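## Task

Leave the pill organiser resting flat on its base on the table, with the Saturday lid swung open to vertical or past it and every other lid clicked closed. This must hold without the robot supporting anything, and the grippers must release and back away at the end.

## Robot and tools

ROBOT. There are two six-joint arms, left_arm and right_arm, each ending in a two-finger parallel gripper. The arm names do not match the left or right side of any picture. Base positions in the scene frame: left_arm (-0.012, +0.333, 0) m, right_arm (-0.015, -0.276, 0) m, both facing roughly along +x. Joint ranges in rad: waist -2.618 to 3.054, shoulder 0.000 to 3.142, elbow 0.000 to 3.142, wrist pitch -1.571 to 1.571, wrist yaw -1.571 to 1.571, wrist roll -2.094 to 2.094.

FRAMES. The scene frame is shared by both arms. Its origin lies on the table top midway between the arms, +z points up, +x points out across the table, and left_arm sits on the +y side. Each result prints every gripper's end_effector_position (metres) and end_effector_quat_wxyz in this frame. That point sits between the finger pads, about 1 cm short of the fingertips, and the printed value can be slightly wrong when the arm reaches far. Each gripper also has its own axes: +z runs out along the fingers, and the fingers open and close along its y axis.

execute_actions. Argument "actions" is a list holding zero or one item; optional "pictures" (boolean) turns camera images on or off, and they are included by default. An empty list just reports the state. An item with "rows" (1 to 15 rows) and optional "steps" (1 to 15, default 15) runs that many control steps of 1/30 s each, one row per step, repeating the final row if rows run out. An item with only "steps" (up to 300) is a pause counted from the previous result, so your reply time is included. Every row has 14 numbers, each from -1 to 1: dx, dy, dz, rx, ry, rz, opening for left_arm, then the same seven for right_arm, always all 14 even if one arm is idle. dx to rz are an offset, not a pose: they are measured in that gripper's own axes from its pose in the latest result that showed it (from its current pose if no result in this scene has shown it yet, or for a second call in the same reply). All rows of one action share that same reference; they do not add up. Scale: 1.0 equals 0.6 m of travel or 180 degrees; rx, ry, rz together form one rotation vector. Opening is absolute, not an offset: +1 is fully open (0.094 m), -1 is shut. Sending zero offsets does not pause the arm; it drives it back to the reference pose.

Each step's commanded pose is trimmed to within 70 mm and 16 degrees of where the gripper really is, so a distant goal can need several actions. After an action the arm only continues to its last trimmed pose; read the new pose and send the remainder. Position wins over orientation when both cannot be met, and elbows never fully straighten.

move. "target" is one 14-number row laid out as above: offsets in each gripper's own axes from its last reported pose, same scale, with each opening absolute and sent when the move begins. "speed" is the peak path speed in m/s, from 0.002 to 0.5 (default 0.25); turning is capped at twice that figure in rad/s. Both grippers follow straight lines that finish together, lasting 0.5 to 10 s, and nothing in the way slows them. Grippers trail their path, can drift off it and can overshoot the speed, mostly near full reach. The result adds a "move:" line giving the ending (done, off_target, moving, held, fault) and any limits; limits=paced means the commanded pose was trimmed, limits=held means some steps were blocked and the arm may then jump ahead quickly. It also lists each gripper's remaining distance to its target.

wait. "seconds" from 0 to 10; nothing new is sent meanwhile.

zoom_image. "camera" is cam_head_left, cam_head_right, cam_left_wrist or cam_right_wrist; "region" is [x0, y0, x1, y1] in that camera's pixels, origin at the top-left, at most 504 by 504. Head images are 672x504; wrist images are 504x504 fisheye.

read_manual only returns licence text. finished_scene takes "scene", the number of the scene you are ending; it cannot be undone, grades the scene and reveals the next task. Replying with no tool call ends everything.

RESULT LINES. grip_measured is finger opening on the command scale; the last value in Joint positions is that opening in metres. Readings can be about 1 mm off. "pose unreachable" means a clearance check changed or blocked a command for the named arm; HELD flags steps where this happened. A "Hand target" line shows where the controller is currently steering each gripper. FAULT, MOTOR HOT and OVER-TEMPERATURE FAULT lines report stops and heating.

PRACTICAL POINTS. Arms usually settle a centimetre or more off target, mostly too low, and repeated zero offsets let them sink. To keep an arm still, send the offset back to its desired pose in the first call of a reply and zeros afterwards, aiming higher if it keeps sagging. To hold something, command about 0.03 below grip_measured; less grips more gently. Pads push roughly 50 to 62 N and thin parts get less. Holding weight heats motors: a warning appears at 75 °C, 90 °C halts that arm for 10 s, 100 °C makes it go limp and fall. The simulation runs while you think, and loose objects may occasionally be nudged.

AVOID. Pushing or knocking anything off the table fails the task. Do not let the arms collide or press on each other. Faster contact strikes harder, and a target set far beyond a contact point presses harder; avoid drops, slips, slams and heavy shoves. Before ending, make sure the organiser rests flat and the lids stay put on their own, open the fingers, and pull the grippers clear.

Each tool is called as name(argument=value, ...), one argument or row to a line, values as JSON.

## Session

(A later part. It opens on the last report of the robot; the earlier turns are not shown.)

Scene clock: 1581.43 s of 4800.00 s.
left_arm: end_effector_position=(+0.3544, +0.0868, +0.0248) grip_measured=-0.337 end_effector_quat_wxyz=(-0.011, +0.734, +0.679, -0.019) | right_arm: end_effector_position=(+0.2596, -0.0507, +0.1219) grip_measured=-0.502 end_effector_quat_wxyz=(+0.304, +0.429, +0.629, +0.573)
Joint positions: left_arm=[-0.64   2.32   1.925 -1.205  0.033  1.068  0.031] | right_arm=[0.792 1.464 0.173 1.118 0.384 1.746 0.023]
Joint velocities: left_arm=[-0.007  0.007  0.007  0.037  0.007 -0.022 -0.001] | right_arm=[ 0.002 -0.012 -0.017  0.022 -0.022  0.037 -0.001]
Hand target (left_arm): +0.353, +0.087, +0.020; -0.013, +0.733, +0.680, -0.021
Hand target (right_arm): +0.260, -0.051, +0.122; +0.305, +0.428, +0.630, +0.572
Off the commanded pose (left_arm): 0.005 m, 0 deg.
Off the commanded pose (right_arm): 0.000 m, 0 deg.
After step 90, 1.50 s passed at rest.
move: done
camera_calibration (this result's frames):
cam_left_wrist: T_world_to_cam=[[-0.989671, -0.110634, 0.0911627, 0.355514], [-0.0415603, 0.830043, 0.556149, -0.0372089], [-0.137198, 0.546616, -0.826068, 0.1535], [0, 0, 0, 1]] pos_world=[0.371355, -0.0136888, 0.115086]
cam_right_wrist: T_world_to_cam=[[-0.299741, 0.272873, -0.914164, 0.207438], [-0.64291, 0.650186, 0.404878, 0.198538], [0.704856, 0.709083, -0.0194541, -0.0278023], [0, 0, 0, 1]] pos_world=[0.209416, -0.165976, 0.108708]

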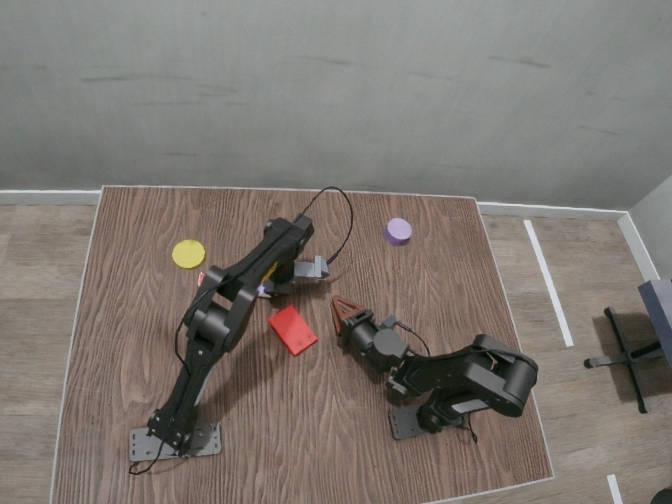

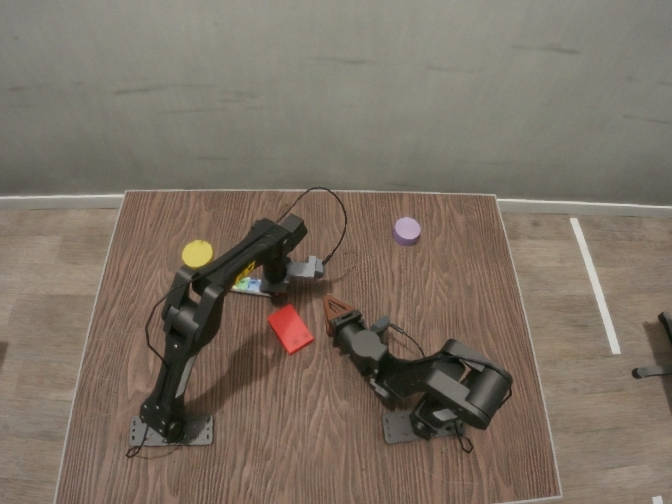

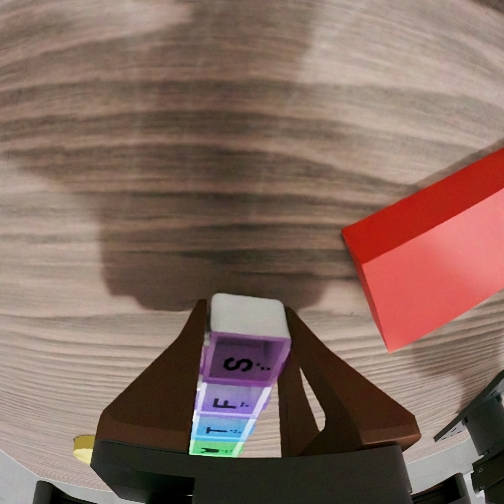

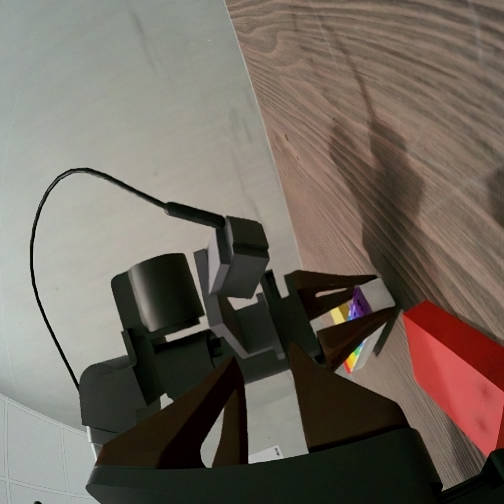

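execute_actions(
  actions=[
    {"rows": [[0,0,0.02,0,0,0,-0.39,0,0,0,0,0,0,-0.5],[0,0,0.02,0,0,0,-0.39,0,0,0,0,0,0,-0.5],[0,0,0.02,0,0,0,-0.39,0,0,0,0,0,0,-0.5],[0,0,0.02,0,0,0,-0.39,0,0,0,0,0,0,-0.5],[0,0,0.02,0,0,0,-0.39,0,0,0,0,0,0,-0.5],[0,0,0.02,0,0,0,-0.39,0,0,0,0,0,0,-0.5],[0,0,0.02,0,0,0,-0.39,0,0,0,0,0,0,-0.5],[0,0,0.02,0,0,0,-0.39,0,0,0,0,0,0,-0.5],[0,0,0.02,0,0,0,-0.39,0,0,0,0,0,0,-0.5],[0,0,0.02,0,0,0,-0.1,0,0,0,0,0,0,-0.5]], "steps": 15},
  ],
)

Scene clock: 1595.47 s of 4800.00 s.
left_arm: end_effector_position=(+0.3536, +0.0882, +0.0146) grip_measured=-0.102 end_effector_quat_wxyz=(-0.014, +0.734, +0.679, -0.018) | right_arm: end_effector_position=(+0.2596, -0.0507, +0.1219) grip_measured=-0.502 end_effector_quat_wxyz=(+0.303, +0.430, +0.628, +0.573)
Joint positions: left_arm=[-0.64   2.329  1.9   -1.178  0.029  1.068  0.042] | right_arm=[0.792 1.464 0.173 1.118 0.384 1.749 0.023]
Joint velocities: left_arm=[ 0.012 -0.012 -0.012 -0.066 -0.022 -0.037  0.001] | right_arm=[-0.007 -0.007  0.012 -0.007 -0.007 -0.007  0.   ]
Hand target (left_arm): +0.354, +0.087, +0.013; -0.011, +0.734, +0.679, -0.020
Hand target (right_arm): +0.260, -0.051, +0.122; +0.304, +0.429, +0.629, +0.573
Off the commanded pose (left_arm): 0.002 m, 0 deg.
Off the commanded pose (right_arm): 0.000 m, 0 deg.
Steps of this call (steps 1 to 90: nothing new was sent; then 10.53 s passed at rest; steps 91 to 105: all 15 steps of this action). Readings (end_effector_position):
91: left_arm (+0.3546, +0.0867, +0.0238) | right_arm (+0.2596, -0.0507, +0.1219)
92: left_arm (+0.3547, +0.0866, +0.0226) | right_arm (+0.2596, -0.0507, +0.1219)
94: left_arm (+0.3537, +0.0874, +0.0189) | right_arm (+0.2596, -0.0507, +0.1219)
98: left_arm (+0.3526, +0.0885, +0.0147) | right_arm (+0.2596, -0.0507, +0.1219)
105: the state above
camera_calibration (this result's frames):
cam_left_wrist: T_world_to_cam=[[-0.989348, -0.111153, 0.0939969, 0.355667], [-0.0394179, 0.826158, 0.562058, -0.0332224], [-0.140131, 0.552366, -0.821739, 0.144732], [0, 0, 0, 1]] pos_world=[0.370851, -0.0129648, 0.104173]
cam_right_wrist: T_world_to_cam=[[-0.301031, 0.275779, -0.912867, 0.207762], [-0.641915, 0.649316, 0.40784, 0.197874], [0.705213, 0.708756, -0.0184379, -0.0280354], [0, 0, 0, 1]] pos_world=[0.209332, -0.165909, 0.108441]

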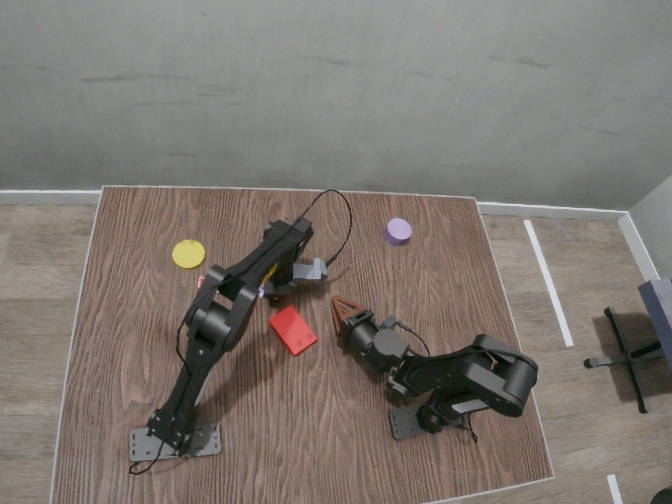

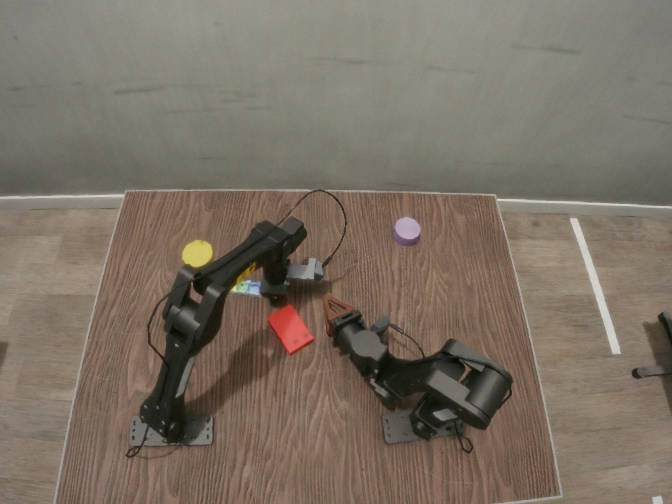

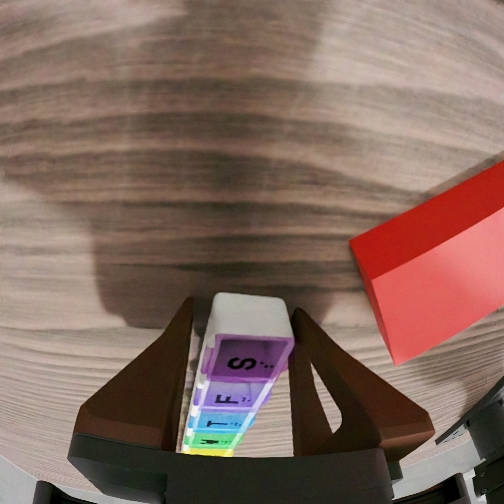

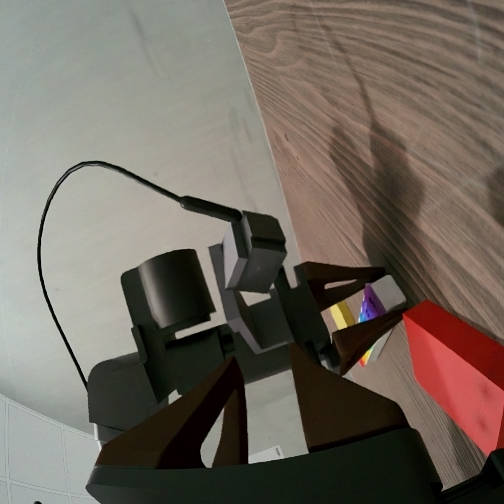

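move(
  target=[0,0,-0.11,0,0,0,-0.1, 0,0,0,0,0,0,-0.5],
  speed=0.2,
)

Scene clock: 1602.57 s of 4800.00 s.
left_arm: end_effector_position=(+0.3508, +0.0908, +0.0689) grip_measured=-0.102 end_effector_quat_wxyz=(-0.031, +0.734, +0.679, -0.021) | right_arm: end_effector_position=(+0.2596, -0.0507, +0.1219) grip_measured=-0.502 end_effector_quat_wxyz=(+0.303, +0.431, +0.627, +0.574)
Joint positions: left_arm=[-0.64   2.329  2.114 -1.426  0.025  1.068  0.042] | right_arm=[0.792 1.464 0.173 1.118 0.384 1.752 0.023]
Joint velocities: left_arm=[ 0.007 -0.002 -0.027  0.037  0.007 -0.007  0.   ] | right_arm=[-0.012 -0.017  0.002 -0.022  0.022 -0.022 -0.001]
Hand target (left_arm): +0.357, +0.088, +0.081; -0.014, +0.734, +0.679, -0.018
Hand target (right_arm): +0.260, -0.051, +0.122; +0.303, +0.430, +0.628, +0.573
Off the commanded pose (left_arm): 0.013 m, 2 deg.
Off the commanded pose (right_arm): 0.000 m, 0 deg.
After step 90, 3.00 s passed at rest.
move: off_target (left_arm)
camera_calibration (this result's frames):
cam_left_wrist: T_world_to_cam=[[-0.986666, -0.113211, 0.116931, 0.34574], [-0.0246022, 0.813932, 0.58044, -0.0714153], [-0.160886, 0.569823, -0.805864, 0.192101], [0, 0, 0, 1]] pos_world=[0.370279, -0.0121953, 0.155832]
cam_right_wrist: T_world_to_cam=[[-0.302175, 0.278358, -0.911706, 0.208049], [-0.641027, 0.648536, 0.41047, 0.197284], [0.705531, 0.708462, -0.0175358, -0.0282428], [0, 0, 0, 1]] pos_world=[0.209257, -0.165849, 0.108205]

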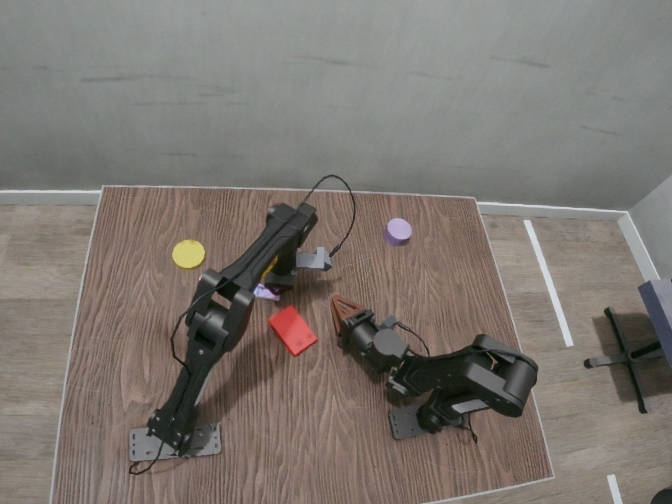

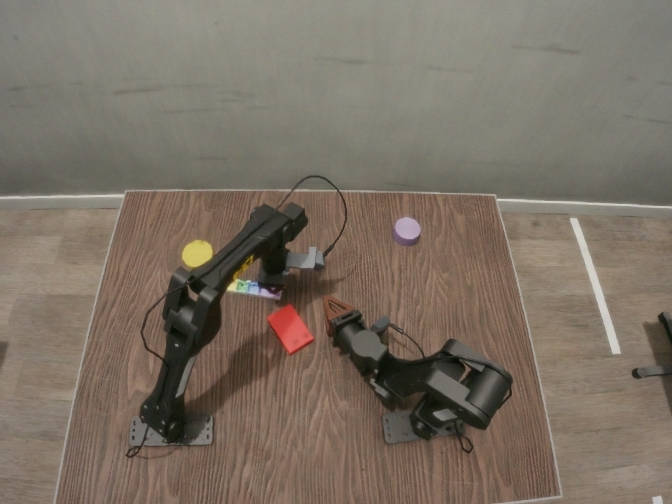

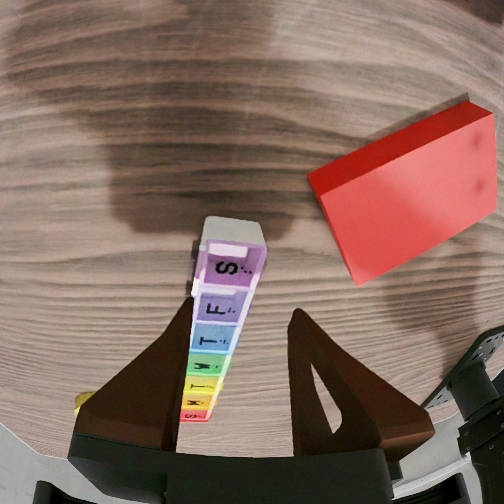

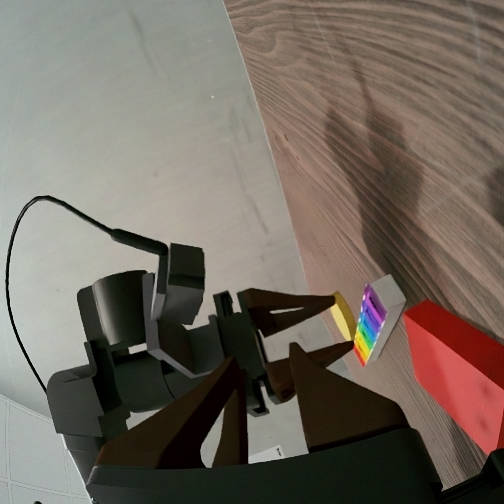

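move(
  target=[0.107,-0.01,-0.02,-0.07,-0.03,0,-1, 0,0,0,0,0,0,-0.5],
  speed=0.15,
)

move(
  target=[0,0,-0.025,0,0,-0.5,-1, 0,0,0,0,0,0,-0.5],
  speed=0.3,
)

Scene clock: 1612.00 s of 4800.00 s.
left_arm: end_effector_position=(+0.3511, +0.1568, +0.0721) grip_measured=-0.995 end_effector_quat_wxyz=(+0.059, +0.732, +0.678, +0.018) | right_arm: end_effector_position=(+0.2596, -0.0507, +0.1219) grip_measured=-0.502 end_effector_quat_wxyz=(+0.302, +0.432, +0.627, +0.574)
Joint positions: left_arm=[-0.51   1.978  1.569 -1.039  0.009  1.196  0.   ] | right_arm=[0.792 1.464 0.173 1.118 0.384 1.756 0.023]
Joint velocities: left_arm=[ 0.012  0.012 -0.022 -0.022  0.037 -0.022 -0.   ] | right_arm=[-0.002 -0.012 -0.022  0.037 -0.022 -0.037 -0.001]
Hand target (left_arm): +0.353, +0.155, +0.085; +0.082, +0.732, +0.676, +0.019
Hand target (right_arm): +0.260, -0.051, +0.122; +0.302, +0.431, +0.627, +0.574
Off the commanded pose (left_arm): 0.010 m, 3 deg.
Off the commanded pose (right_arm): 0.000 m, 0 deg.
After step 90, 5.03 s passed at rest.
move: off_target (left_arm)
camera_calibration (this result's frames):
cam_left_wrist: T_world_to_cam=[[-0.992285, -0.112734, -0.0515854, 0.367169], [-0.123373, 0.856935, 0.500442, -0.0932502], [-0.0122116, 0.502945, -0.864232, 0.119622], [0, 0, 0, 1]] pos_world=[0.354292, 0.0611386, 0.168988]
cam_right_wrist: T_world_to_cam=[[-0.303458, 0.281257, -0.910389, 0.208368], [-0.640025, 0.647649, 0.413424, 0.196618], [0.705891, 0.708128, -0.0165225, -0.0284766], [0, 0, 0, 1]] pos_world=[0.209173, -0.16578, 0.107939]

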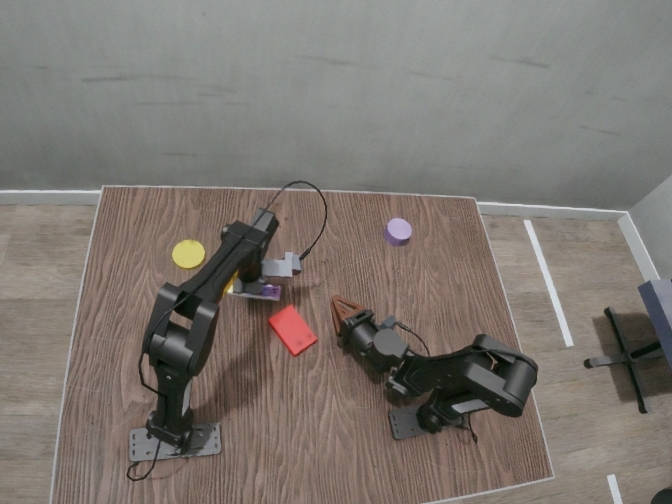

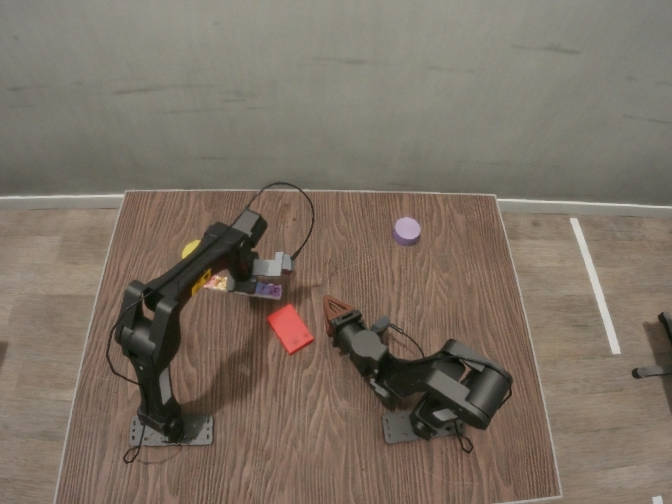

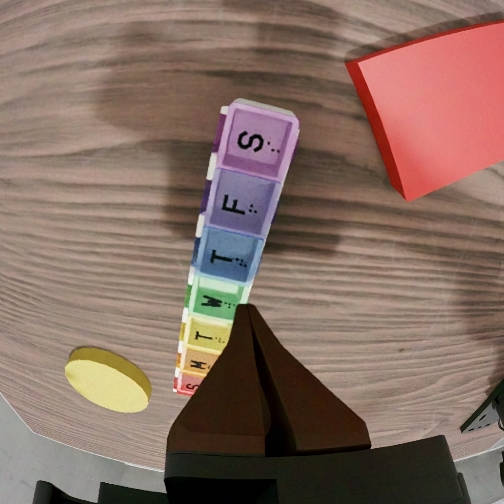

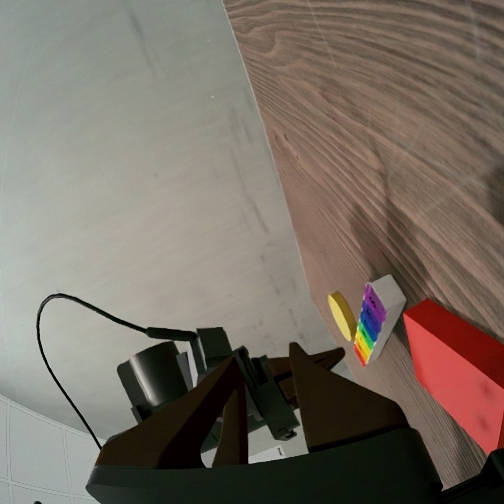

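Scene clock: 1615.23 s of 4800.00 s.
left_arm: end_effector_position=(+0.3398, +0.1618, +0.0709) grip_measured=-0.995 end_effector_quat_wxyz=(+0.031, +0.042, +0.998, -0.020) | right_arm: end_effector_position=(+0.2596, -0.0507, +0.1219) grip_measured=-0.502 end_effector_quat_wxyz=(+0.301, +0.433, +0.626, +0.575)
Joint positions: left_arm=[-0.51   1.978  1.569 -1.089  0.012 -0.367  0.   ] | right_arm=[0.792 1.464 0.173 1.118 0.384 1.759 0.023]
Joint velocities: left_arm=[-0.012  0.007 -0.007  0.007 -0.037 -0.022 -0.   ] | right_arm=[ 0.002  0.002  0.002 -0.037 -0.007 -0.007 -0.   ]
Hand target (left_arm): +0.349, +0.158, +0.087; +0.055, +0.038, +0.997, -0.029
Hand target (right_arm): +0.260, -0.051, +0.122; +0.302, +0.432, +0.627, +0.574
Off the commanded pose (left_arm): 0.019 m, 3 deg.
Off the commanded pose (right_arm): 0.000 m, 0 deg.
move: off_target (left_arm)
camera_calibration (this result's frames):
cam_left_wrist: T_world_to_cam=[[0.100946, -0.990261, 0.0958815, 0.116547], [-0.856988, -0.0375962, 0.513963, 0.294721], [-0.505353, -0.134052, -0.852437, 0.385724], [0, 0, 0, 1]] pos_world=[0.435735, 0.1782, 0.166155]
cam_right_wrist: T_world_to_cam=[[-0.304738, 0.284153, -0.909061, 0.208686], [-0.639018, 0.646753, 0.416374, 0.195952], [0.706252, 0.707791, -0.0155108, -0.0287106], [0, 0, 0, 1]] pos_world=[0.209088, -0.16571, 0.107673]

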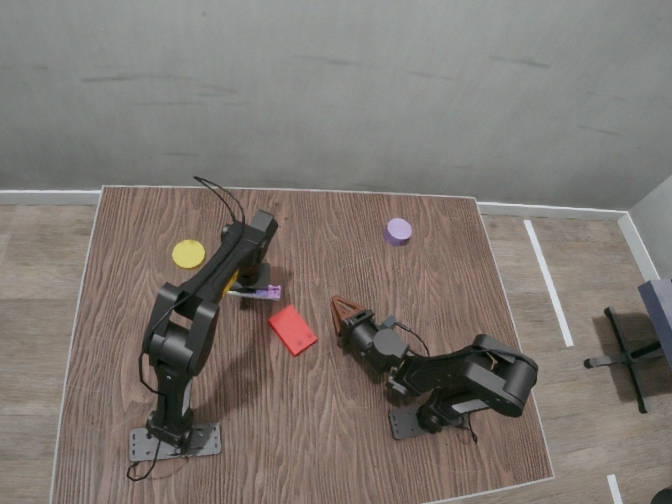

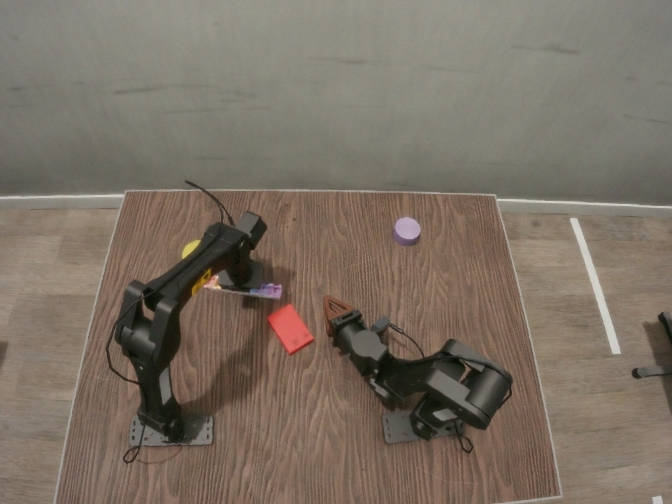

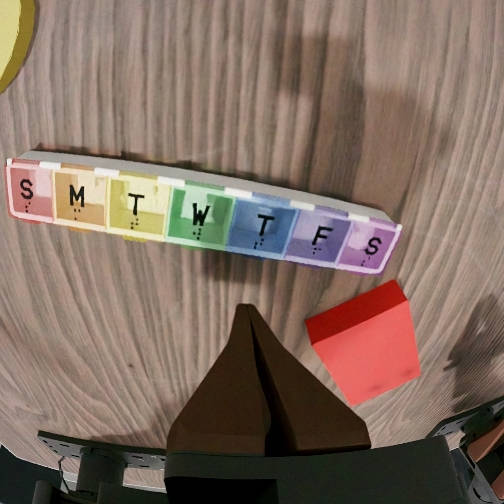

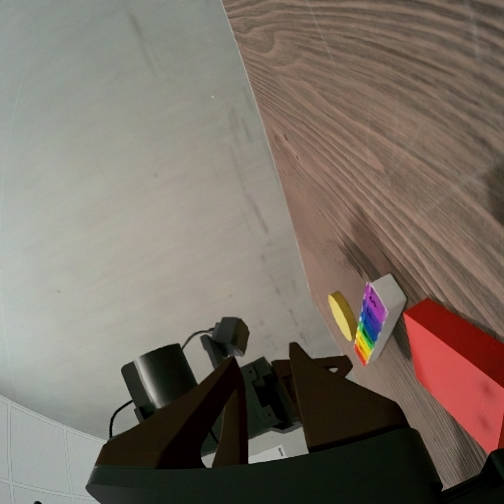

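execute_actions(
  actions=[
    {"rows": [[-0.04,-0.015,0.01,0,0.02,0,-1,0,0,0,0,0,0,-0.5]], "steps": 10},
  ],
)

Scene clock: 1624.13 s of 4800.00 s.
left_arm: end_effector_position=(+0.3564, +0.1500, +0.0512) grip_measured=-0.995 end_effector_quat_wxyz=(-0.010, +0.044, +0.999, -0.013) | right_arm: end_effector_position=(+0.2596, -0.0507, +0.1219) grip_measured=-0.502 end_effector_quat_wxyz=(+0.300, +0.434, +0.625, +0.575)
Joint positions: left_arm=[-0.51   2.149  1.75  -1.179  0.031 -0.363  0.   ] | right_arm=[0.792 1.464 0.173 1.118 0.384 1.762 0.023]
Joint velocities: left_arm=[ 0.002  0.027 -0.017 -0.139  0.051 -0.022 -0.001] | right_arm=[-0.007 -0.002  0.002  0.007 -0.022  0.051  0.   ]
Hand target (left_arm): +0.363, +0.151, +0.066; +0.001, +0.042, +0.999, -0.019
Hand target (right_arm): +0.260, -0.051, +0.122; +0.301, +0.433, +0.626, +0.575
Off the commanded pose (left_arm): 0.017 m, 1 deg.
Off the commanded pose (right_arm): 0.000 m, 0 deg.
Steps of this call (steps 1 to 90: nothing new was sent; then 5.57 s passed at rest; steps 91 to 100: all 10 steps of this action). Readings (end_effector_position):
91: left_arm (+0.3395, +0.1615, +0.0710) | right_arm (+0.2596, -0.0507, +0.1219)
92: left_arm (+0.3438, +0.1587, +0.0715) | right_arm (+0.2596, -0.0507, +0.1219)
94: left_arm (+0.3586, +0.1504, +0.0674) | right_arm (+0.2596, -0.0507, +0.1219)
98: left_arm (+0.3604, +0.1484, +0.0538) | right_arm (+0.2596, -0.0507, +0.1219)
100: the state above
camera_calibration (this result's frames):
cam_left_wrist: T_world_to_cam=[[0.102892, -0.992268, 0.0694037, 0.106034], [-0.812643, -0.0436196, 0.581127, 0.300276], [-0.573607, -0.116194, -0.810848, 0.39524], [0, 0, 0, 1]] pos_world=[0.459819, 0.164236, 0.138621]
cam_right_wrist: T_world_to_cam=[[-0.30573, 0.286403, -0.908021, 0.208931], [-0.638232, 0.646049, 0.418666, 0.195433], [0.706533, 0.707527, -0.014725, -0.0288929], [0, 0, 0, 1]] pos_world=[0.209022, -0.165655, 0.107467]

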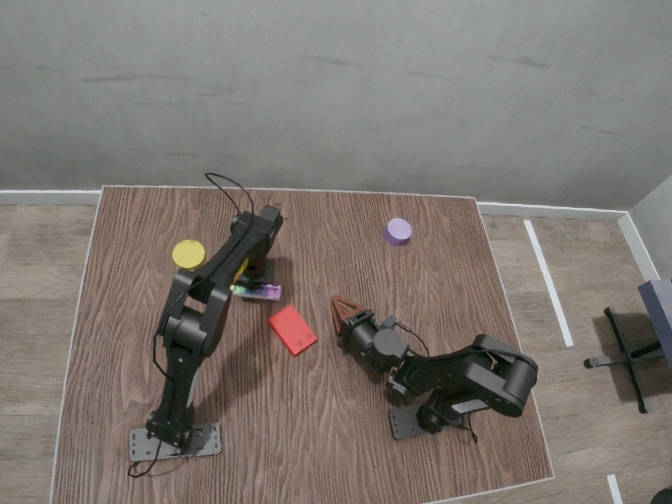

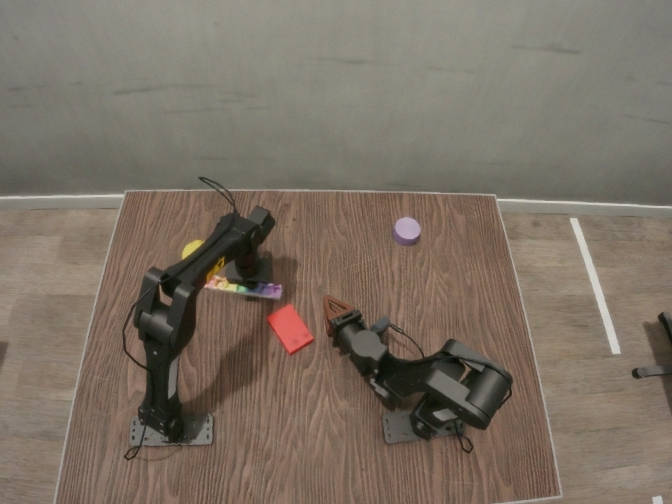

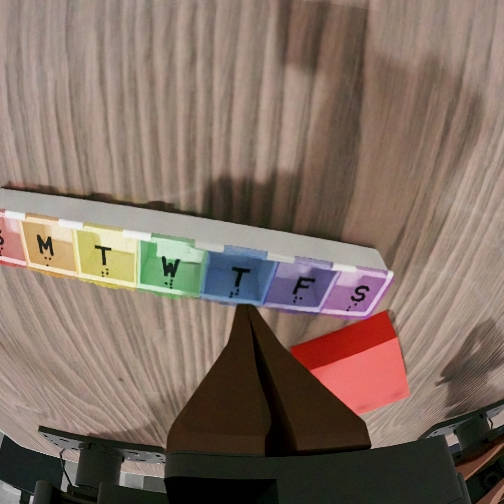

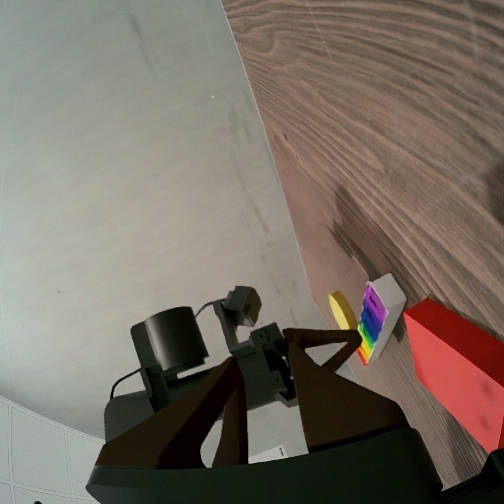

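execute_actions(
  actions=[
    {"rows": [[-0.012,0,0.035,0,0,0,-1,0,0,0,0,0,0,-0.5]], "steps": 12},
  ],
)

Scene clock: 1627.07 s of 4800.00 s.
left_arm: end_effector_position=(+0.3585, +0.1485, +0.0371) grip_measured=-0.996 end_effector_quat_wxyz=(-0.015, +0.044, +0.999, -0.011) | right_arm: end_effector_position=(+0.2596, -0.0507, +0.1219) grip_measured=-0.502 end_effector_quat_wxyz=(+0.299, +0.435, +0.625, +0.576)
Joint positions: left_arm=[-0.51   2.181  1.744 -1.152  0.033 -0.362  0.   ] | right_arm=[0.792 1.464 0.173 1.118 0.384 1.765 0.023]
Joint velocities: left_arm=[-0.007  0.002  0.002 -0.066 -0.007  0.022 -0.   ] | right_arm=[ 0.027 -0.002 -0.002  0.022  0.007  0.037  0.   ]
Hand target (left_arm): +0.363, +0.149, +0.030; -0.010, +0.044, +0.999, -0.012
Hand target (right_arm): +0.260, -0.051, +0.122; +0.300, +0.434, +0.625, +0.575
Off the commanded pose (left_arm): 0.008 m, 1 deg.
Off the commanded pose (right_arm): 0.000 m, 0 deg.
Steps of this call (steps 1 to 76: nothing new was sent; steps 77 to 88: all 12 steps of this action). Readings (end_effector_position):
77: left_arm (+0.3513, +0.1521, +0.0502) | right_arm (+0.2596, -0.0507, +0.1219)
78: left_arm (+0.3534, +0.1511, +0.0485) | right_arm (+0.2596, -0.0507, +0.1219)
80: left_arm (+0.3567, +0.1495, +0.0424) | right_arm (+0.2596, -0.0507, +0.1219)
84: left_arm (+0.3583, +0.1486, +0.0371) | right_arm (+0.2596, -0.0507, +0.1219)
88: the state above
camera_calibration (this result's frames):
cam_left_wrist: T_world_to_cam=[[0.102526, -0.992567, 0.0655698, 0.10565], [-0.806293, -0.0443186, 0.589853, 0.307661], [-0.582563, -0.113344, -0.804844, 0.387369], [0, 0, 0, 1]] pos_world=[0.4629, 0.162406, 0.123369]
cam_right_wrist: T_world_to_cam=[[-0.306862, 0.288972, -0.906824, 0.209209], [-0.63733, 0.645238, 0.421282, 0.194839], [0.706856, 0.707222, -0.0138282, -0.0291015], [0, 0, 0, 1]] pos_world=[0.208946, -0.165592, 0.107231]

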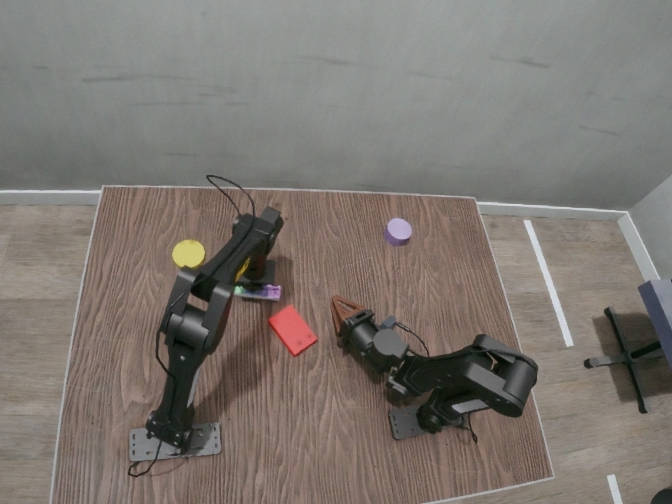

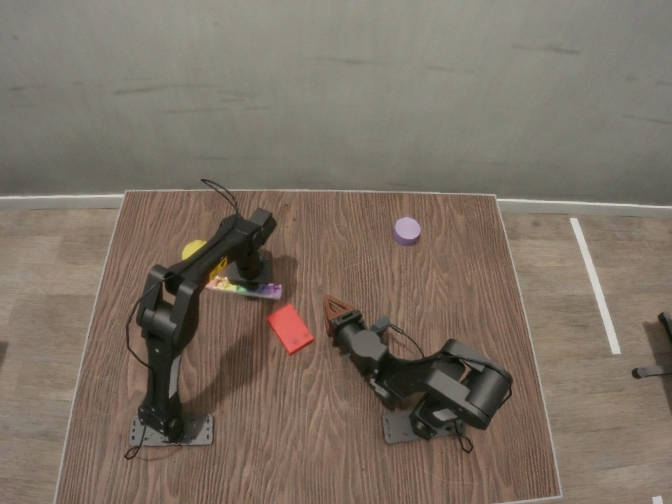

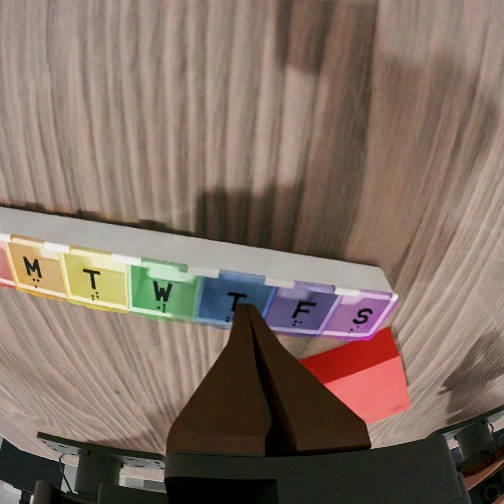

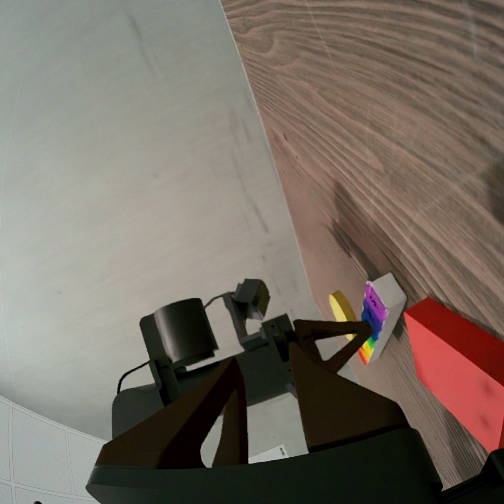

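move(
  target=[0,0,0.012,0,0,0,-1, 0.044,-0.053,0.2045,-0.132,0.340,-0.594,0.1],
  speed=0.2,
)

Scene clock: 1669.93 s of 4800.00 s.
left_arm: end_effector_position=(+0.3584, +0.1486, +0.0371) grip_measured=-0.996 end_effector_quat_wxyz=(-0.016, +0.044, +0.999, -0.011) | right_arm: end_effector_position=(+0.3397, +0.0261, +0.0663) grip_measured=+0.098 end_effector_quat_wxyz=(+0.361, -0.567, +0.661, +0.335)
Joint positions: left_arm=[-0.51   2.181  1.744 -1.152  0.033 -0.362  0.   ] | right_arm=[ 0.335  1.966  1.087  0.009 -0.832 -0.681  0.052]
Joint velocities: left_arm=[-0.007 -0.002  0.022  0.007  0.007  0.037 -0.001] | right_arm=[-0.002 -0.007 -0.017 -0.095  0.007 -0.051 -0.   ]
Hand target (left_arm): +0.358, +0.149, +0.030; -0.016, +0.044, +0.999, -0.011
Hand target (right_arm): +0.346, +0.033, +0.079; +0.374, -0.574, +0.649, +0.331
Off the commanded pose (left_arm): 0.007 m, 0 deg.
Off the commanded pose (right_arm): 0.013 m, 2 deg.
After step 90, 33.70 s passed at rest.
move: off_target (right_arm)
camera_calibration (this result's frames):
cam_left_wrist: T_world_to_cam=[[0.102548, -0.992578, 0.0653696, 0.105701], [-0.806091, -0.0444167, 0.590123, 0.307525], [-0.582839, -0.11321, -0.804663, 0.387398], [0, 0, 0, 1]] pos_world=[0.462845, 0.162433, 0.123337]
cam_right_wrist: T_world_to_cam=[[0.925723, -0.261777, -0.272967, -0.28517], [-0.37658, -0.704799, -0.601204, 0.234157], [-0.0350056, 0.659342, -0.751028, 0.161312], [0, 0, 0, 1]] pos_world=[0.357814, -0.015977, 0.184084]

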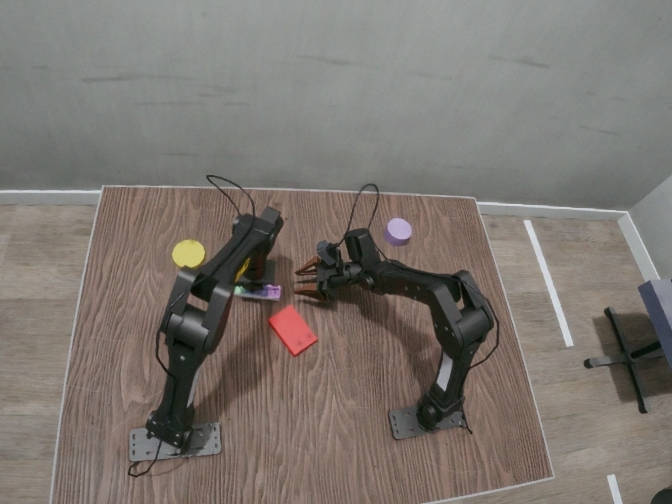

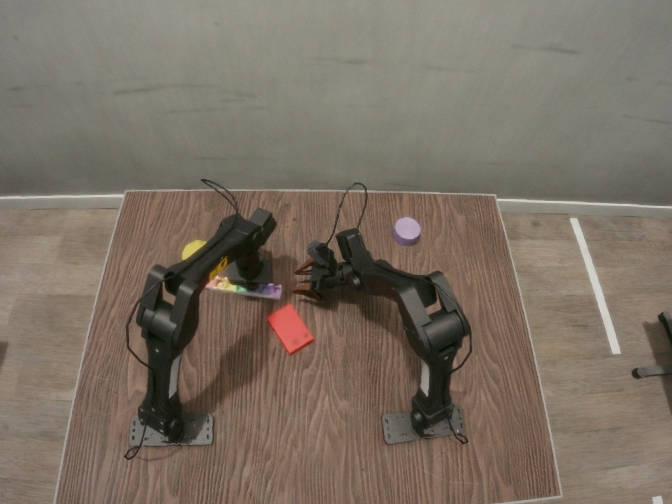

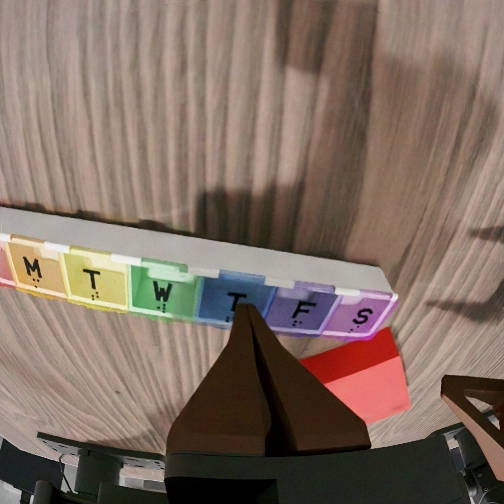

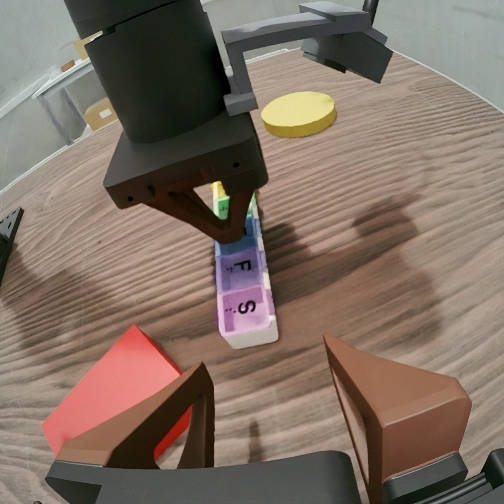

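move(
  target=[0,0,0.012,0,0,0,-1, 0.06,-0.003,0.036,0,0,0,-0.1],
  speed=0.06,
)

Scene clock: 1699.50 s of 4800.00 s.
left_arm: end_effector_position=(+0.3584, +0.1486, +0.0371) grip_measured=-0.996 end_effector_quat_wxyz=(-0.016, +0.044, +0.999, -0.011) | right_arm: end_effector_position=(+0.3400, +0.0258, +0.0214) grip_measured=-0.098 end_effector_quat_wxyz=(+0.350, -0.565, +0.667, +0.336)
Joint positions: left_arm=[-0.51   2.181  1.744 -1.152  0.033 -0.362  0.   ] | right_arm=[ 0.335  2.084  1.061  0.124 -0.828 -0.684  0.042]
Joint velocities: left_arm=[-0.007  0.002  0.007 -0.007  0.037  0.11   0.   ] | right_arm=[-0.002 -0.007  0.002  0.022 -0.081  0.066 -0.001]
Hand target (left_arm): +0.358, +0.149, +0.030; -0.016, +0.044, +0.999, -0.011
Hand target (right_arm): +0.341, +0.027, +0.025; +0.361, -0.567, +0.660, +0.335
Off the commanded pose (left_arm): 0.007 m, 0 deg.
Off the commanded pose (right_arm): 0.003 m, 2 deg.
After step 90, 25.57 s passed at rest.
move: done
camera_calibration (this result's frames):
cam_left_wrist: T_world_to_cam=[[0.102548, -0.992578, 0.0653696, 0.105701], [-0.806091, -0.0444167, 0.590123, 0.307525], [-0.582839, -0.11321, -0.804663, 0.387398], [0, 0, 0, 1]] pos_world=[0.462845, 0.162433, 0.123337]
cam_right_wrist: T_world_to_cam=[[0.918839, -0.266733, -0.290842, -0.294987], [-0.391178, -0.712924, -0.581995, 0.211845], [-0.0521111, 0.648531, -0.759402, 0.134061], [0, 0, 0, 1]] pos_world=[0.3609, -0.0145958, 0.139305]

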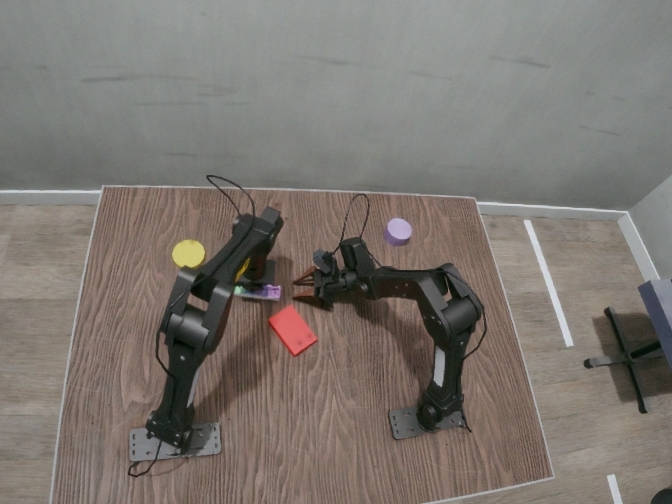

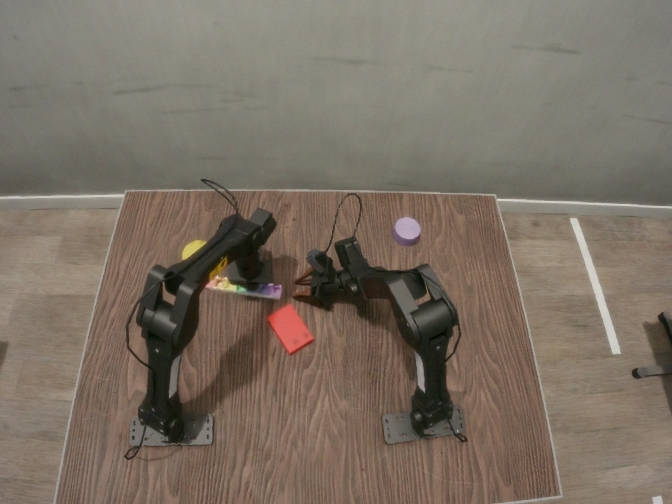

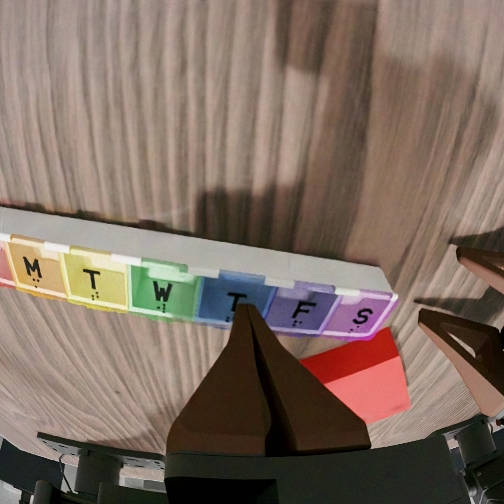

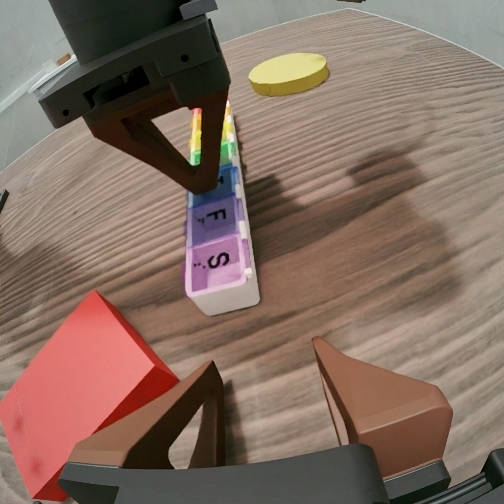

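move(
  target=[0,0,0.012,0,0,0,-1, 0,0.085,0,0,0,0,-0.1],
  speed=0.06,
)

Scene clock: 1707.33 s of 4800.00 s.
left_arm: end_effector_position=(+0.3584, +0.1486, +0.0371) grip_measured=-0.996 end_effector_quat_wxyz=(-0.016, +0.044, +0.999, -0.011) | right_arm: end_effector_position=(+0.2930, +0.0303, +0.0163) grip_measured=-0.098 end_effector_quat_wxyz=(+0.341, -0.563, +0.673, +0.338)
Joint positions: left_arm=[-0.51   2.181  1.744 -1.152  0.033 -0.362  0.   ] | right_arm=[ 0.405  1.988  0.868  0.257 -0.782 -0.605  0.042]
Joint velocities: left_arm=[ 0.022 -0.017 -0.002  0.037  0.037 -0.11   0.   ] | right_arm=[-0.002 -0.002 -0.012 -0.022 -0.007  0.066  0.001]
Hand target (left_arm): +0.358, +0.149, +0.030; -0.016, +0.044, +0.999, -0.011
Hand target (right_arm): +0.290, +0.032, +0.023; +0.350, -0.565, +0.668, +0.336
Off the commanded pose (left_arm): 0.007 m, 0 deg.
Off the commanded pose (right_arm): 0.009 m, 1 deg.
After step 90, 3.67 s passed at rest.
move: done
camera_calibration (this result's frames):
cam_left_wrist: T_world_to_cam=[[0.102548, -0.992578, 0.0653696, 0.105701], [-0.806091, -0.0444167, 0.590123, 0.307525], [-0.582839, -0.11321, -0.804663, 0.387398], [0, 0, 0, 1]] pos_world=[0.462845, 0.162433, 0.123337]
cam_right_wrist: T_world_to_cam=[[0.913091, -0.271133, -0.304551, -0.250026], [-0.402596, -0.717906, -0.567915, 0.196954], [-0.0646588, 0.641169, -0.764671, 0.128866], [0, 0, 0, 1]] pos_world=[0.315922, -0.00902057, 0.134247]

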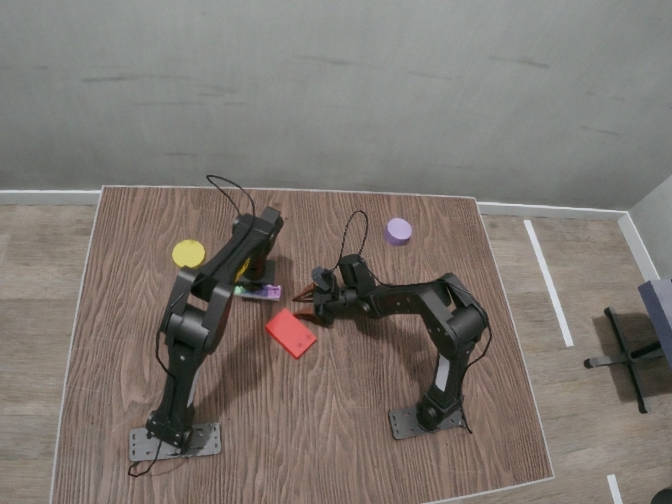

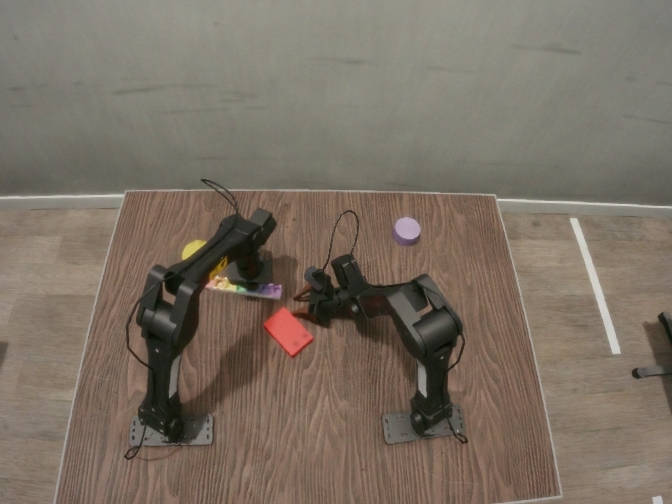

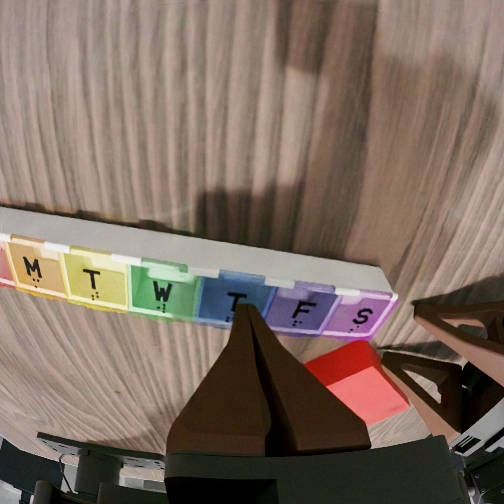

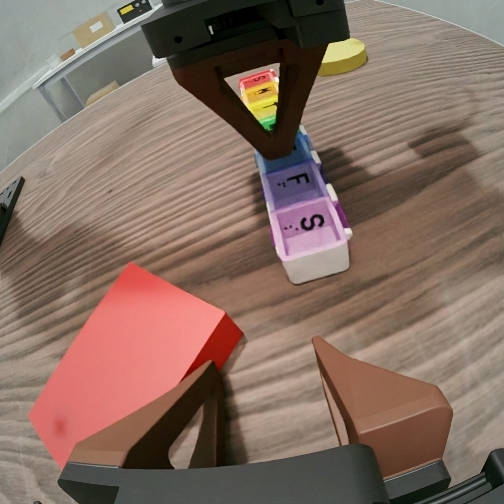

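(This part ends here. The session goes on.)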